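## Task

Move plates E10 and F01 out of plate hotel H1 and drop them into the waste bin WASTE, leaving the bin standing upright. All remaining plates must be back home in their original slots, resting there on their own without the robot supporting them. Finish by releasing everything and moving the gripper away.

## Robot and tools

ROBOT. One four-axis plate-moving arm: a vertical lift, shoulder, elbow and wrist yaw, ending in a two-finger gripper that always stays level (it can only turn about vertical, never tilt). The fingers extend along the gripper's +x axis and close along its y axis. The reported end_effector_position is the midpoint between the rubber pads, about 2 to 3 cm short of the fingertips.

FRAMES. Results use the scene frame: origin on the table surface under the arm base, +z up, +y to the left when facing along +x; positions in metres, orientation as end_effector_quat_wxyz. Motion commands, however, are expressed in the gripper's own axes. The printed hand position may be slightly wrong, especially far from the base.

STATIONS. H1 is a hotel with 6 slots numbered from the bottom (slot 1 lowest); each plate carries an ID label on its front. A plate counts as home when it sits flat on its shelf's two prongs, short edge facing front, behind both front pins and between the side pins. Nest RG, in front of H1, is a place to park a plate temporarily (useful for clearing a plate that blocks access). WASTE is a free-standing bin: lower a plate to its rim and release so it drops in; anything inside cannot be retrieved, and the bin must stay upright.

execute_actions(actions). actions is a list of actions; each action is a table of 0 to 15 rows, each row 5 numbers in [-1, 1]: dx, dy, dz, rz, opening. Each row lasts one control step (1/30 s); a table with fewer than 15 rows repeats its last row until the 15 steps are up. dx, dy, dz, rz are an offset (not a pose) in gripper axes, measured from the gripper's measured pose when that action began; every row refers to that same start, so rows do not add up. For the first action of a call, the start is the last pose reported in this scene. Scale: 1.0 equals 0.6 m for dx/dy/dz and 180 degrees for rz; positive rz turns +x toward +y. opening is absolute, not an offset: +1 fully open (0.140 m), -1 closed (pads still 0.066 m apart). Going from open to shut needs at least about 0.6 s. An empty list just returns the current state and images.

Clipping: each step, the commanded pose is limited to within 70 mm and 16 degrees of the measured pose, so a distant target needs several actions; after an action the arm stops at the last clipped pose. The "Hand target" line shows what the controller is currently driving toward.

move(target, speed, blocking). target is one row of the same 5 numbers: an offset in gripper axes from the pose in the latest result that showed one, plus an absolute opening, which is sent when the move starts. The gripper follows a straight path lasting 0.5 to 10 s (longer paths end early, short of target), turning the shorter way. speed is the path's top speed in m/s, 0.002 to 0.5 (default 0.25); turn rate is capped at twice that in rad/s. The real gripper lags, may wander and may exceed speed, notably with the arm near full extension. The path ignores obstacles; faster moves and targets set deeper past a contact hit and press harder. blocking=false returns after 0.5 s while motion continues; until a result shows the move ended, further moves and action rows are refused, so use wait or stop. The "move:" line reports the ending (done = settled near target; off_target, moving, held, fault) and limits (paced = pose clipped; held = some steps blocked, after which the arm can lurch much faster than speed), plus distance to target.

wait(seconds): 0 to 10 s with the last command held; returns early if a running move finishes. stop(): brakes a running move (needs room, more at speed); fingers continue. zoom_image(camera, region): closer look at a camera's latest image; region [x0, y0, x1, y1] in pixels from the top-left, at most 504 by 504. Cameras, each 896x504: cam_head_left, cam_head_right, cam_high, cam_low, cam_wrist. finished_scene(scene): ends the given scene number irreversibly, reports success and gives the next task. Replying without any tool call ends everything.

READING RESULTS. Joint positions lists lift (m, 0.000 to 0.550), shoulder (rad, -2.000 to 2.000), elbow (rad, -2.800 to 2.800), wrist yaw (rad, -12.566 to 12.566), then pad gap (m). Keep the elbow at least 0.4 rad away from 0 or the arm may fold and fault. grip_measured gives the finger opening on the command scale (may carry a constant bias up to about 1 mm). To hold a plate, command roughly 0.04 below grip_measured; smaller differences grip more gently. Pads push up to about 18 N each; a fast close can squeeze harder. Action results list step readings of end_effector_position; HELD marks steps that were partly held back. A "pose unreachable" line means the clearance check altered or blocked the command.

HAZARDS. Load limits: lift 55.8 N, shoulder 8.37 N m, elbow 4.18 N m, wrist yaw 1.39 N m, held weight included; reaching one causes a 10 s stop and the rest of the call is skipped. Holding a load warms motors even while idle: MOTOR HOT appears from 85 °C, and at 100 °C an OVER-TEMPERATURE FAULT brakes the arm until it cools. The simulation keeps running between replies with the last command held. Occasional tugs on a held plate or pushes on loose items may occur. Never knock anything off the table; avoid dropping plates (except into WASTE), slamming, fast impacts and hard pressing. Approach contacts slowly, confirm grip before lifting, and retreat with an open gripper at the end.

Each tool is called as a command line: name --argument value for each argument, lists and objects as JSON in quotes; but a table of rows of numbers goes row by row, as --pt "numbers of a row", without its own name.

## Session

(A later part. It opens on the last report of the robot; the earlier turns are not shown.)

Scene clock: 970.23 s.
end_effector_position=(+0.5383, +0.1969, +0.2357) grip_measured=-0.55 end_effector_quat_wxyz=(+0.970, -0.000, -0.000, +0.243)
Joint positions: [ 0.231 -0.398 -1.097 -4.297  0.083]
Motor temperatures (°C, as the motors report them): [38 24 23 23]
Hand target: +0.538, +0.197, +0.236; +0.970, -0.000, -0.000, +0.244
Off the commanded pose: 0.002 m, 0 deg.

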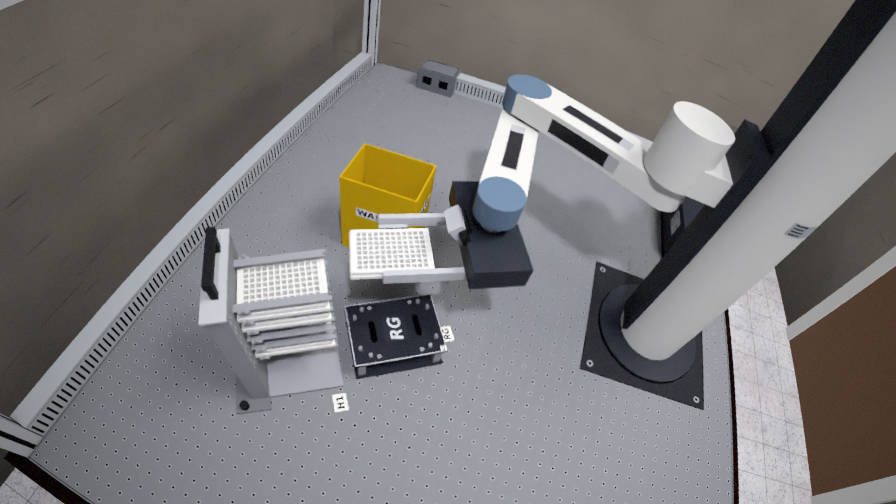

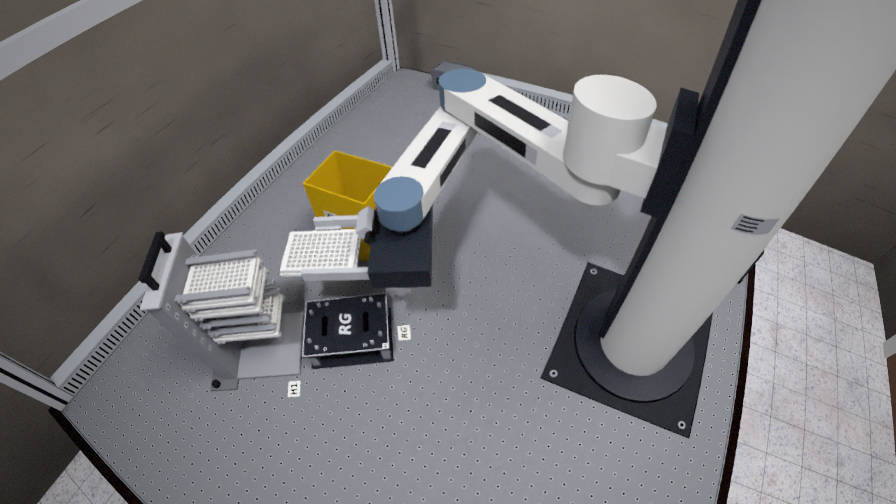

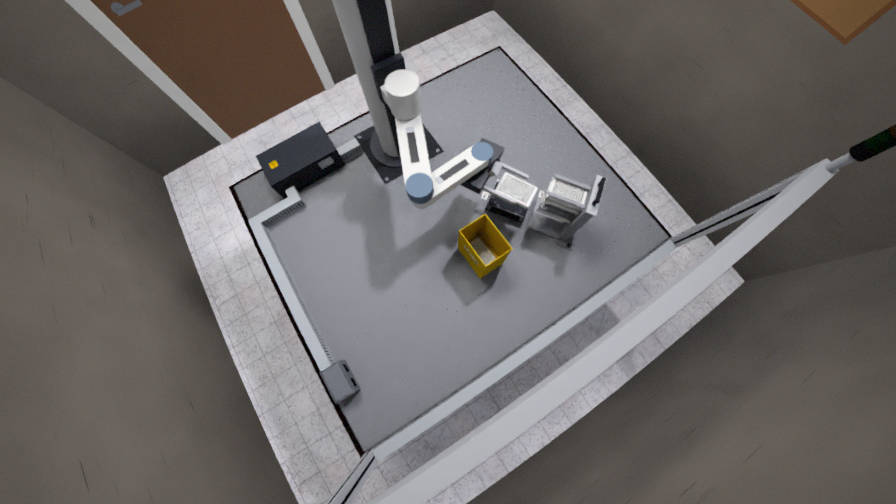

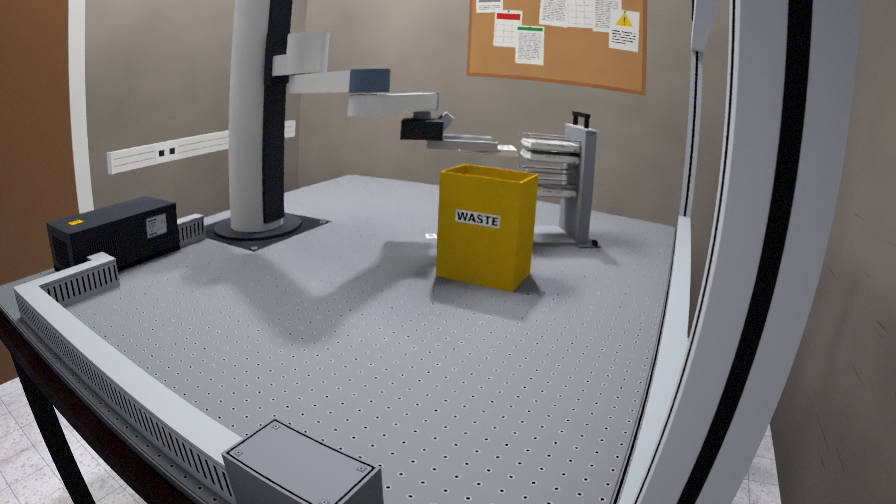

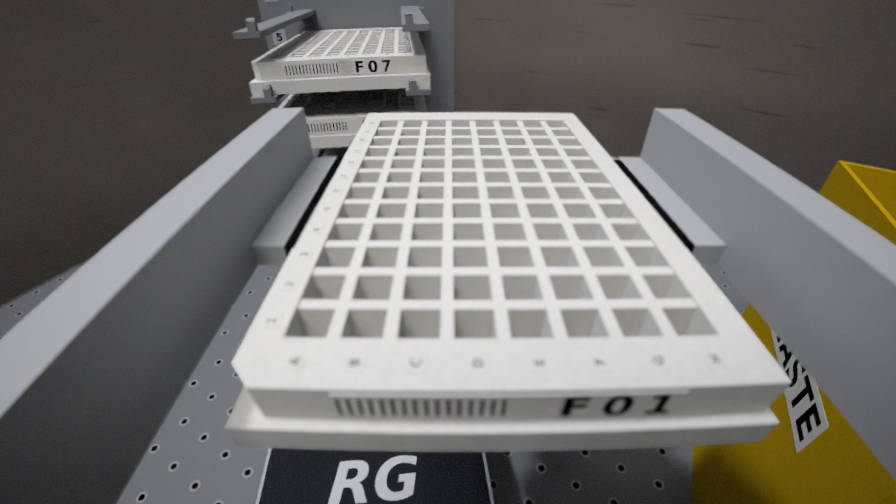

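execute_actions --actions '[[[0.0024,-0.0131,0,-0.0060,-0.6],[0.0056,-0.0329,0,-0.0149,-0.6],[0.0093,-0.0630,0,-0.0284,-0.6],[0.0119,-0.1002,0,-0.0448,-0.6],[0.0126,-0.1345,0,-0.0597,-0.6],[0.0116,-0.1690,0,-0.0746,-0.6],[0.0090,-0.2038,0,-0.0895,-0.6],[0.0045,-0.2386,0,-0.1045,-0.6],[-0.0017,-0.2735,0,-0.1194,-0.6],[-0.0096,-0.3083,0,-0.1343,-0.6],[-0.0162,-0.3326,0,-0.1447,-0.6],[-0.0193,-0.3430,0,-0.1492,-0.6],[-0.0193,-0.3430,-0.004,-0.1492,-0.6],[-0.0193,-0.3430,-0.0075,-0.1492,-0.6],[-0.0193,-0.3430,-0.0103,-0.1492,-0.6]]]'

Scene clock: 1028.73 s.
end_effector_position=(+0.6204, +0.0167, +0.2348) grip_measured=-0.55 end_effector_quat_wxyz=(+1.000, -0.000, -0.000, +0.008)
Joint positions: [ 0.23  -0.792 -1.249 -4.226  0.083]
Motor temperatures (°C, as the motors report them): [38 24 23 23]
Hand target: +0.624, +0.010, +0.230; +1.000, -0.000, -0.000, +0.010
Off the commanded pose: 0.010 m, 0 deg.
Step readings (end_effector_position):
0: (+0.5383, +0.1969, +0.2357)
1: (+0.5387, +0.1964, +0.2357)
2: (+0.5409, +0.1934, +0.2357)
4: (+0.5513, +0.1794, +0.2357)
8: (+0.5824, +0.1245, +0.2357)
15: end_effector_position above

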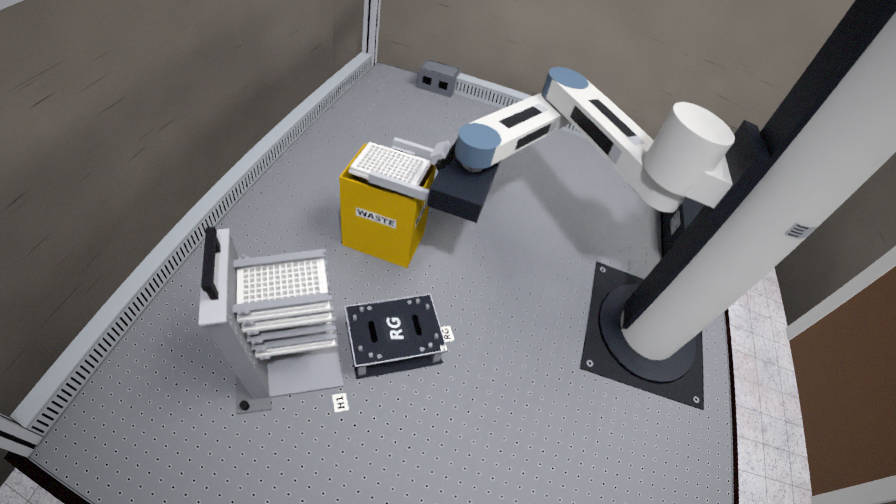

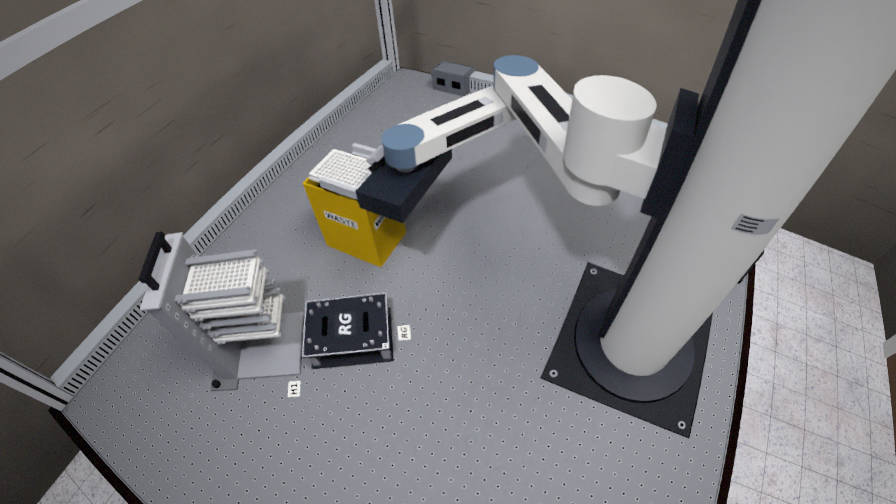

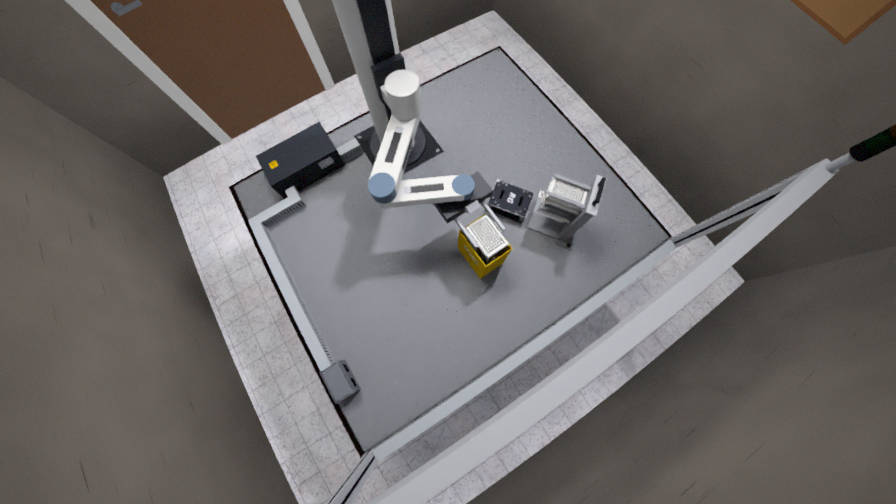

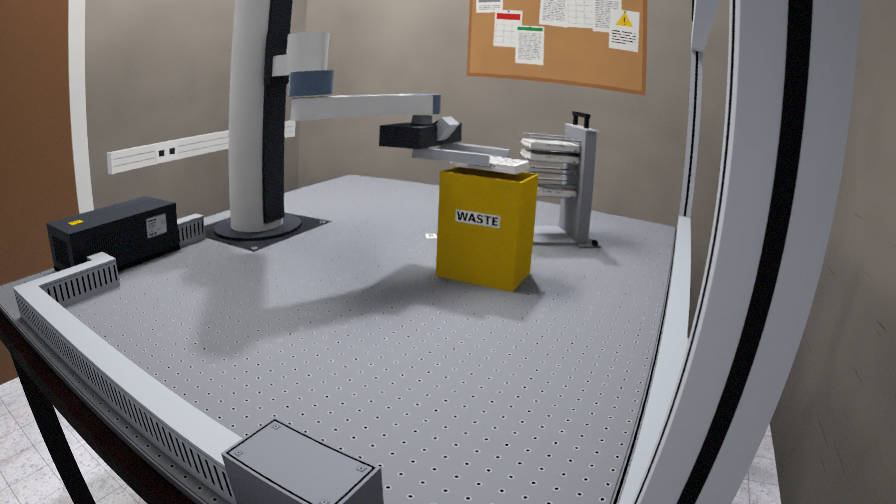

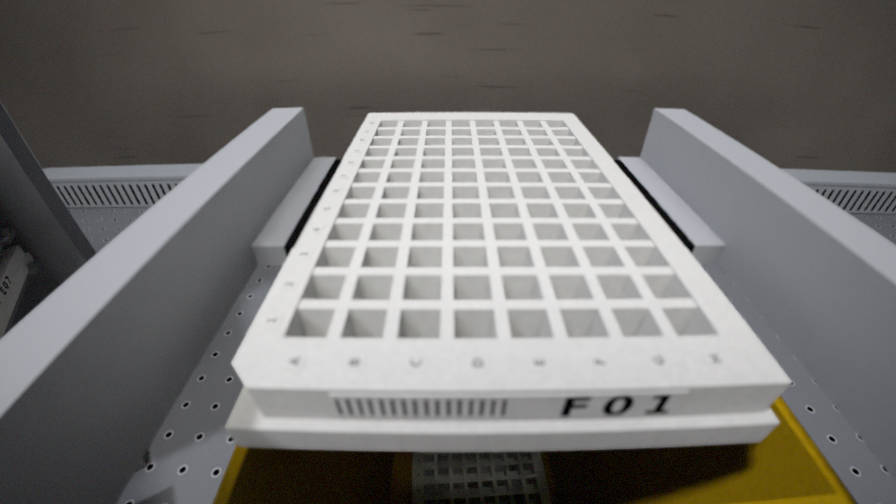

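execute_actions --actions '[]'

zoom_image --camera "cam_high" --region '[450, 205, 520, 275]'

zoom_image --camera "cam_low" --region '[430, 140, 550, 200]'

Scene clock: 1032.63 s.
end_effector_position=(+0.6245, +0.0095, +0.2295) grip_measured=-0.55 end_effector_quat_wxyz=(+1.000, -0.000, -0.000, +0.010)
Joint positions: [ 0.225 -0.811 -1.267 -4.184  0.083]
Motor temperatures (°C, as the motors report them): [38 24 23 23]
Hand target: +0.624, +0.010, +0.230; +1.000, -0.000, -0.000, +0.010
Off the commanded pose: 0.001 m, 0 deg.

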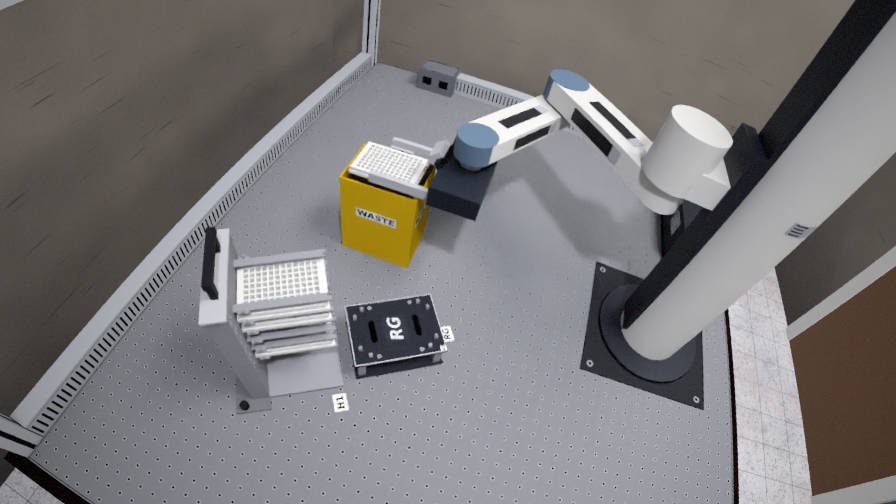

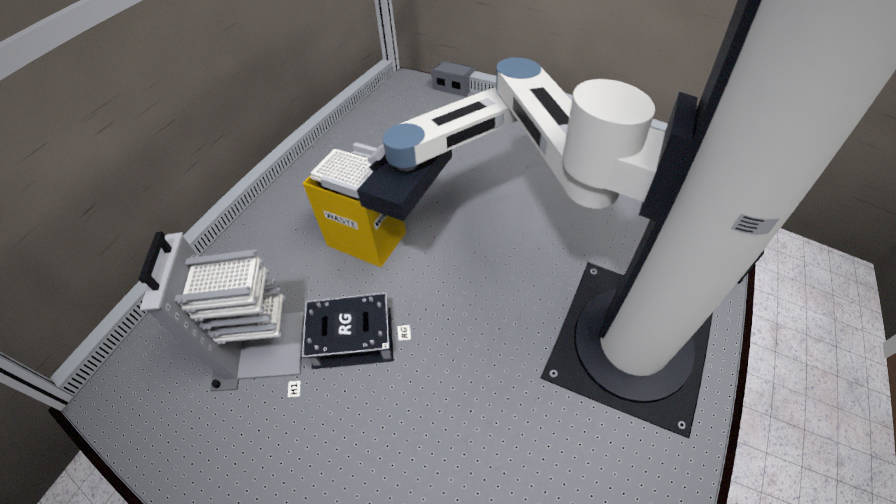

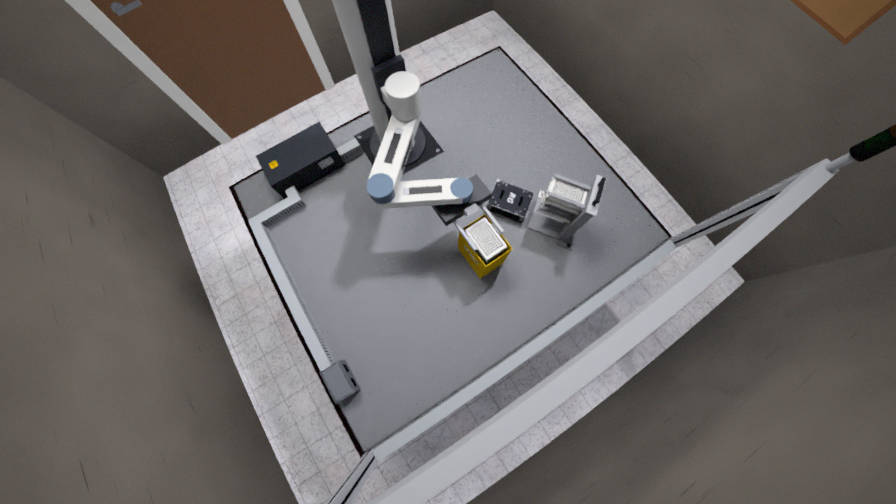

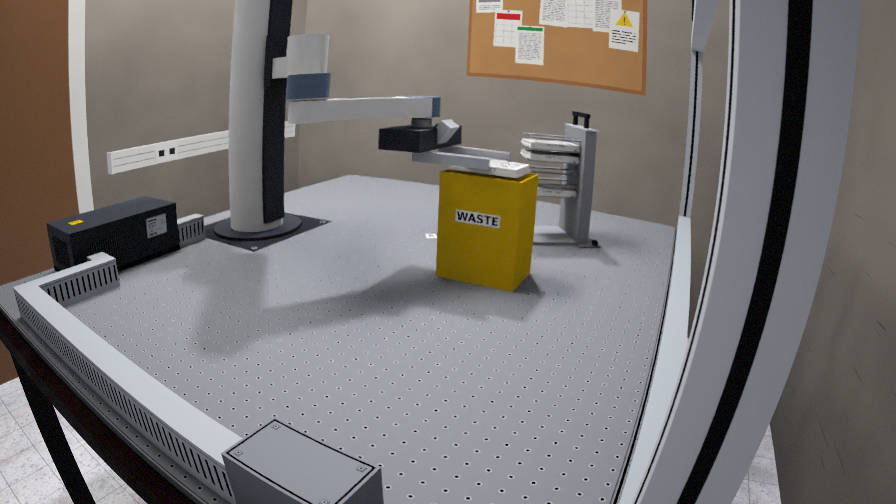

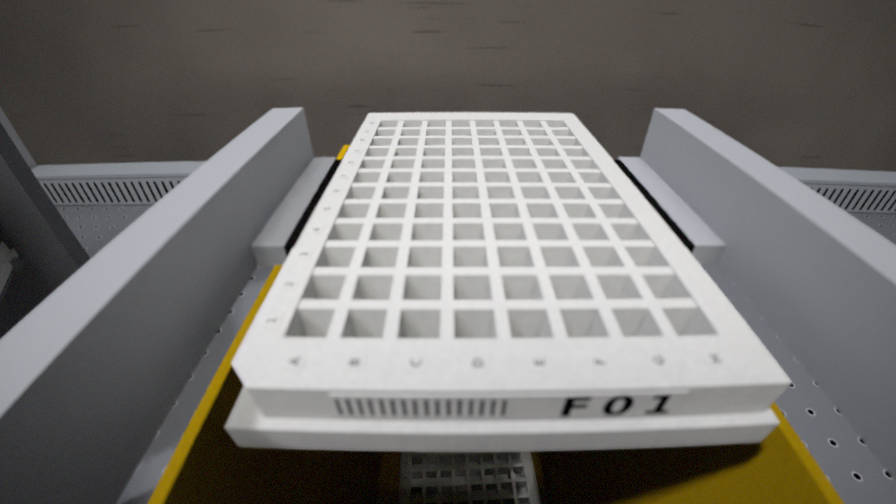

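Region (450, 205, 520, 275) of cam_high's 896x504 image, scaled by 7.200, with more detail than that image has.

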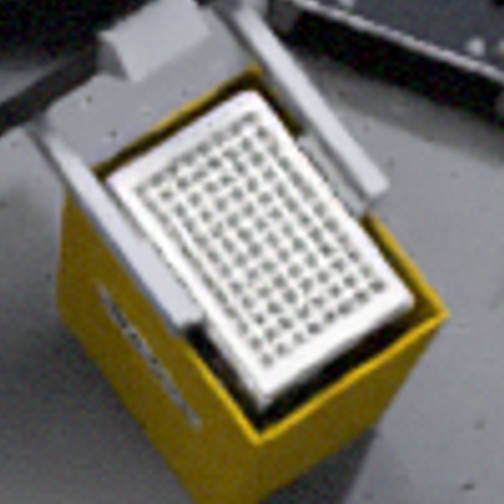

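Region (430, 140, 550, 200) of cam_low's 896x504 image, scaled by 4.200, with more detail than that image has.

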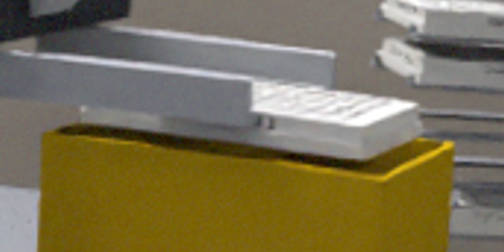

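zoom_image --camera "cam_head_left" --region '[215, 240, 355, 380]'

zoom_image --camera "cam_head_right" --region '[165, 240, 305, 360]'

Region (215, 240, 355, 380) of cam_head_left's 896x504 image, scaled by 3.600, with more detail than that image has.

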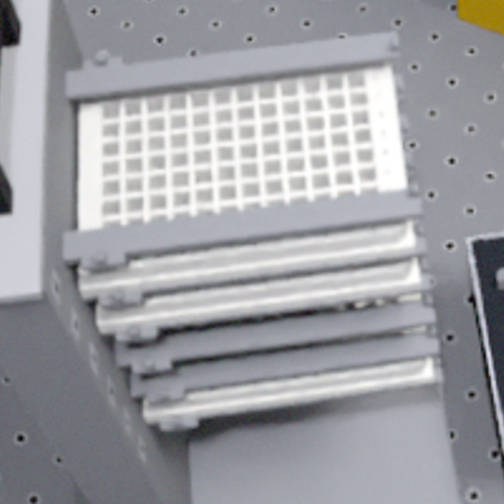

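Region (165, 240, 305, 360) of cam_head_right's 896x504 image, scaled by 3.600, with more detail than that image has; it fills the top 432 rows of this view, and the rest is white.

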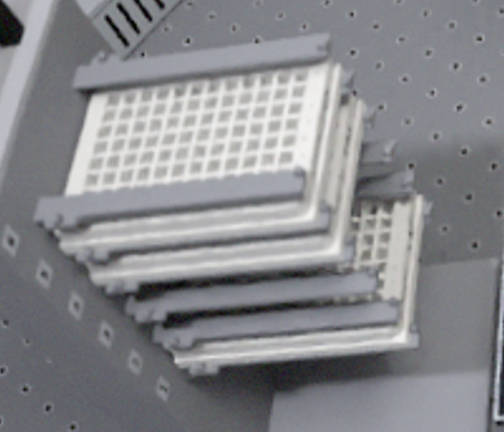

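execute_actions --actions '[[[0.0006,0.0005,-0.0025,0,-0.6],[0.0012,0.001,-0.0055,0,-0.6],[0.0012,0.001,-0.008,0,-0.6],[0.0012,0.001,-0.0092,0,-0.6],[0.0012,0.001,-0.0092,0,-0.6],[0.0012,0.001,-0.0092,0,0.2],[0.0012,0.001,-0.0092,0,0.2],[0.0012,0.001,-0.0092,0,0.2],[0.0012,0.001,-0.0092,0,0.2],[0.0012,0.001,-0.0092,0,0.2],[0.0012,-0.008,-0.006,-0.0038,0.2],[0.0007,-0.025,-0.001,-0.0111,0.2],[-0.0006,-0.051,0.005,-0.0223,0.2],[-0.0033,-0.081,0.012,-0.035,0.2],[-0.0078,-0.115,0.02,-0.0493,0.2]],[[-0.0063,-0.0972,0.012,-0.0414,0.2],[-0.0102,-0.1231,0.016,-0.0525,0.2],[-0.0149,-0.1489,0.02,-0.0637,0.2],[-0.0206,-0.1745,0.02,-0.0748,0.2],[-0.0272,-0.1999,0.02,-0.0859,0.2],[-0.0335,-0.2214,0.02,-0.0955,0.2],[-0.0404,-0.2428,0.02,-0.105,0.2],[-0.0454,-0.2570,0.02,-0.1114,0.2]]]'

Scene clock: 1106.83 s.
end_effector_position=(+0.5889, -0.1759, +0.2452) grip_measured=+0.20 end_effector_quat_wxyz=(+0.979, -0.000, -0.000, -0.201)
Joint positions: [ 0.24  -1.233 -1.268 -4.188  0.11 ]
Motor temperatures (°C, as the motors report them): [38 24 23 23]
Hand target: +0.589, -0.175, +0.245; +0.980, -0.000, -0.000, -0.201
Off the commanded pose: 0.001 m, 0 deg.
Step readings (end_effector_position; steps 1 to 15: 1st action; 16 to 30: 2nd action):
0: (+0.6245, +0.0095, +0.2295)
1: (+0.6246, +0.0096, +0.2291)
2: (+0.6249, +0.0098, +0.2276)
4: (+0.6252, +0.0101, +0.2244)
8: (+0.6252, +0.0100, +0.2240)
15: (+0.6245, -0.0229, +0.2332)
16: (+0.6235, -0.0368, +0.2363)
17: (+0.6220, -0.0518, +0.2385)
19: (+0.6172, -0.0818, +0.2418)
23: (+0.6021, -0.1396, +0.2449)
30: end_effector_position above

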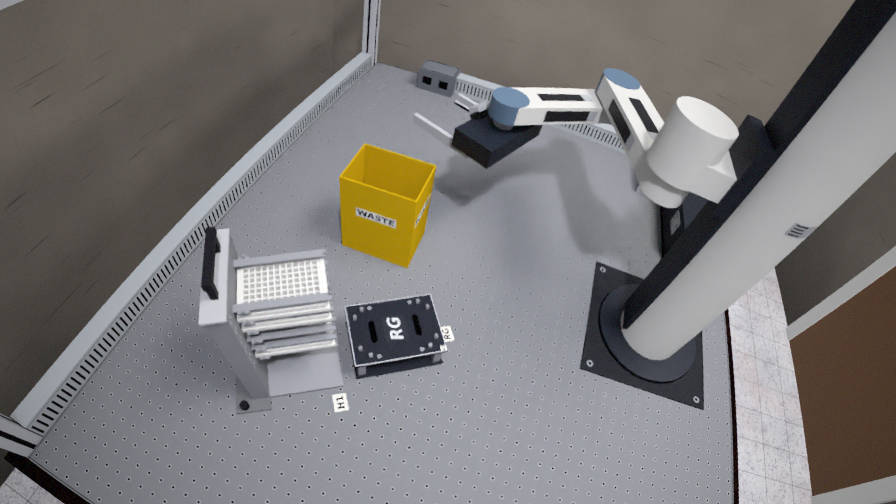

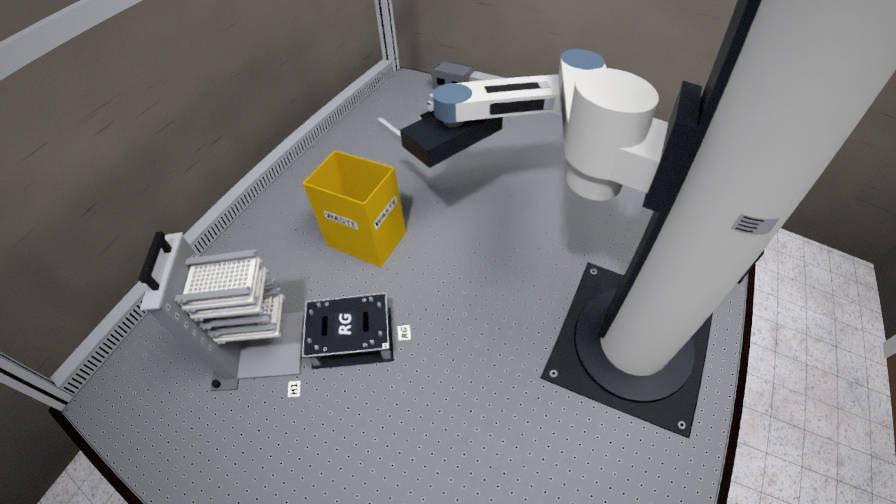

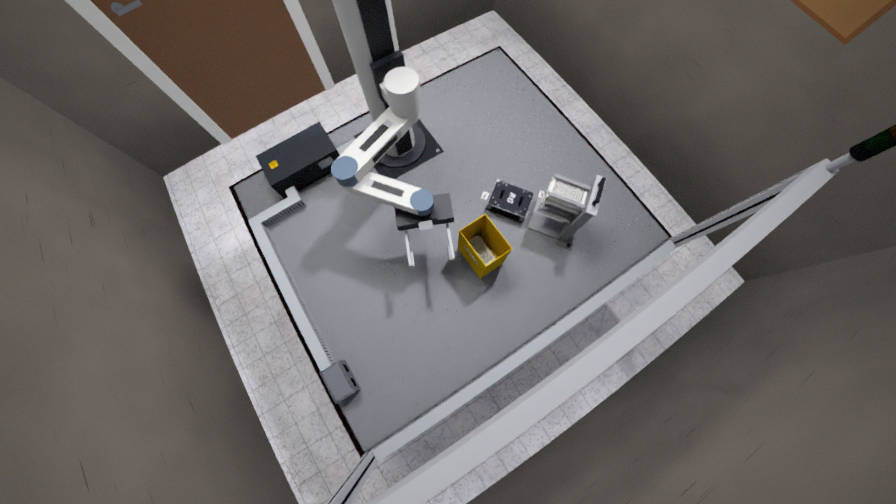

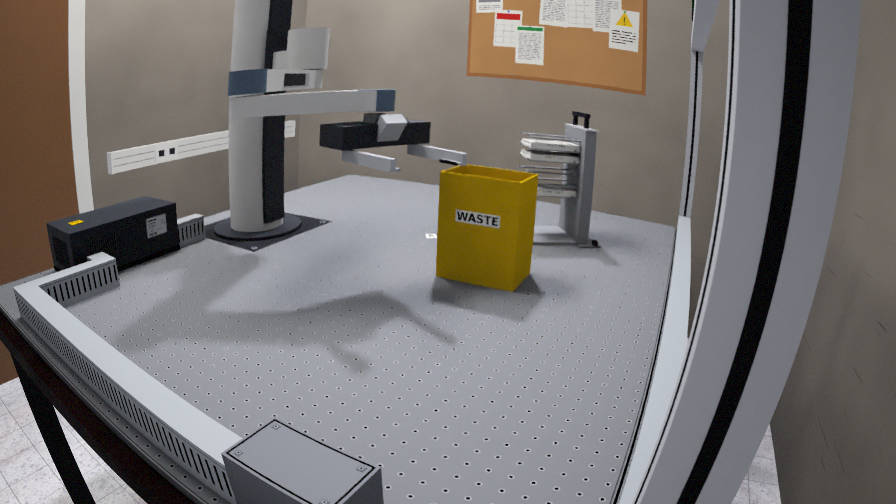

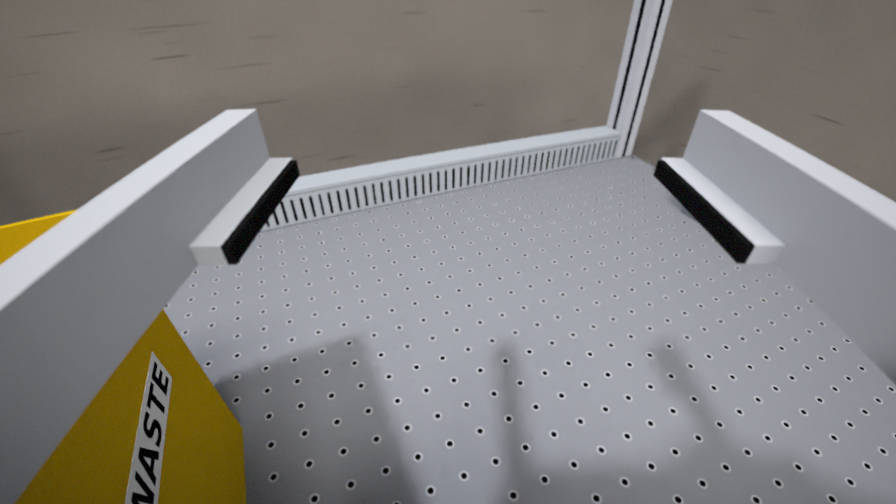

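zoom_image --camera "cam_high" --region '[390, 170, 620, 290]'

zoom_image --camera "cam_head_right" --region '[165, 240, 305, 360]'

zoom_image --camera "cam_low" --region '[510, 125, 600, 205]'

Region (390, 170, 620, 290) of cam_high's 896x504 image, scaled by 2.191, with more detail than that image has; it fills the top 263 rows of this view, and the rest is white.

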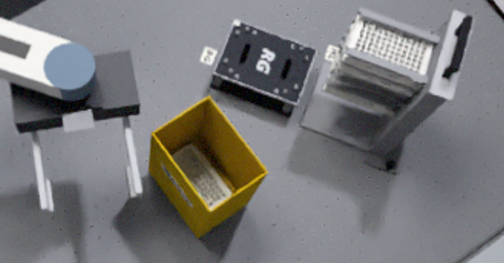

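Region (165, 240, 305, 360) of cam_head_right's 896x504 image, scaled by 3.600, with more detail than that image has; it fills the top 432 rows of this view, and the rest is white.

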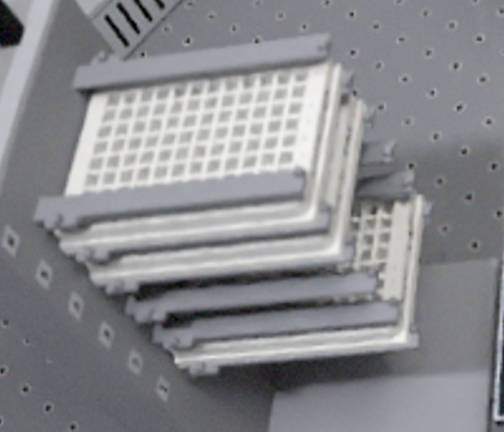

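Region (510, 125, 600, 205) of cam_low's 896x504 image, scaled by 5.600, with more detail than that image has.

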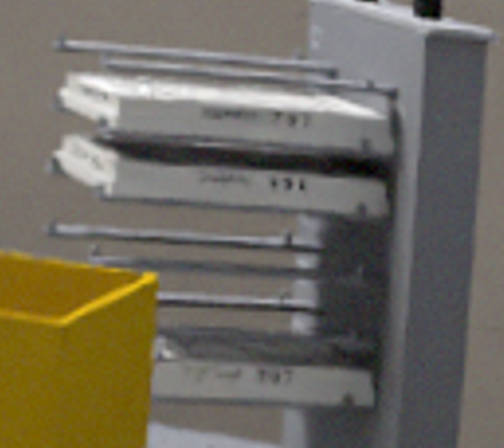

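finished_scene --scene 2

The scene is finished: the task was done.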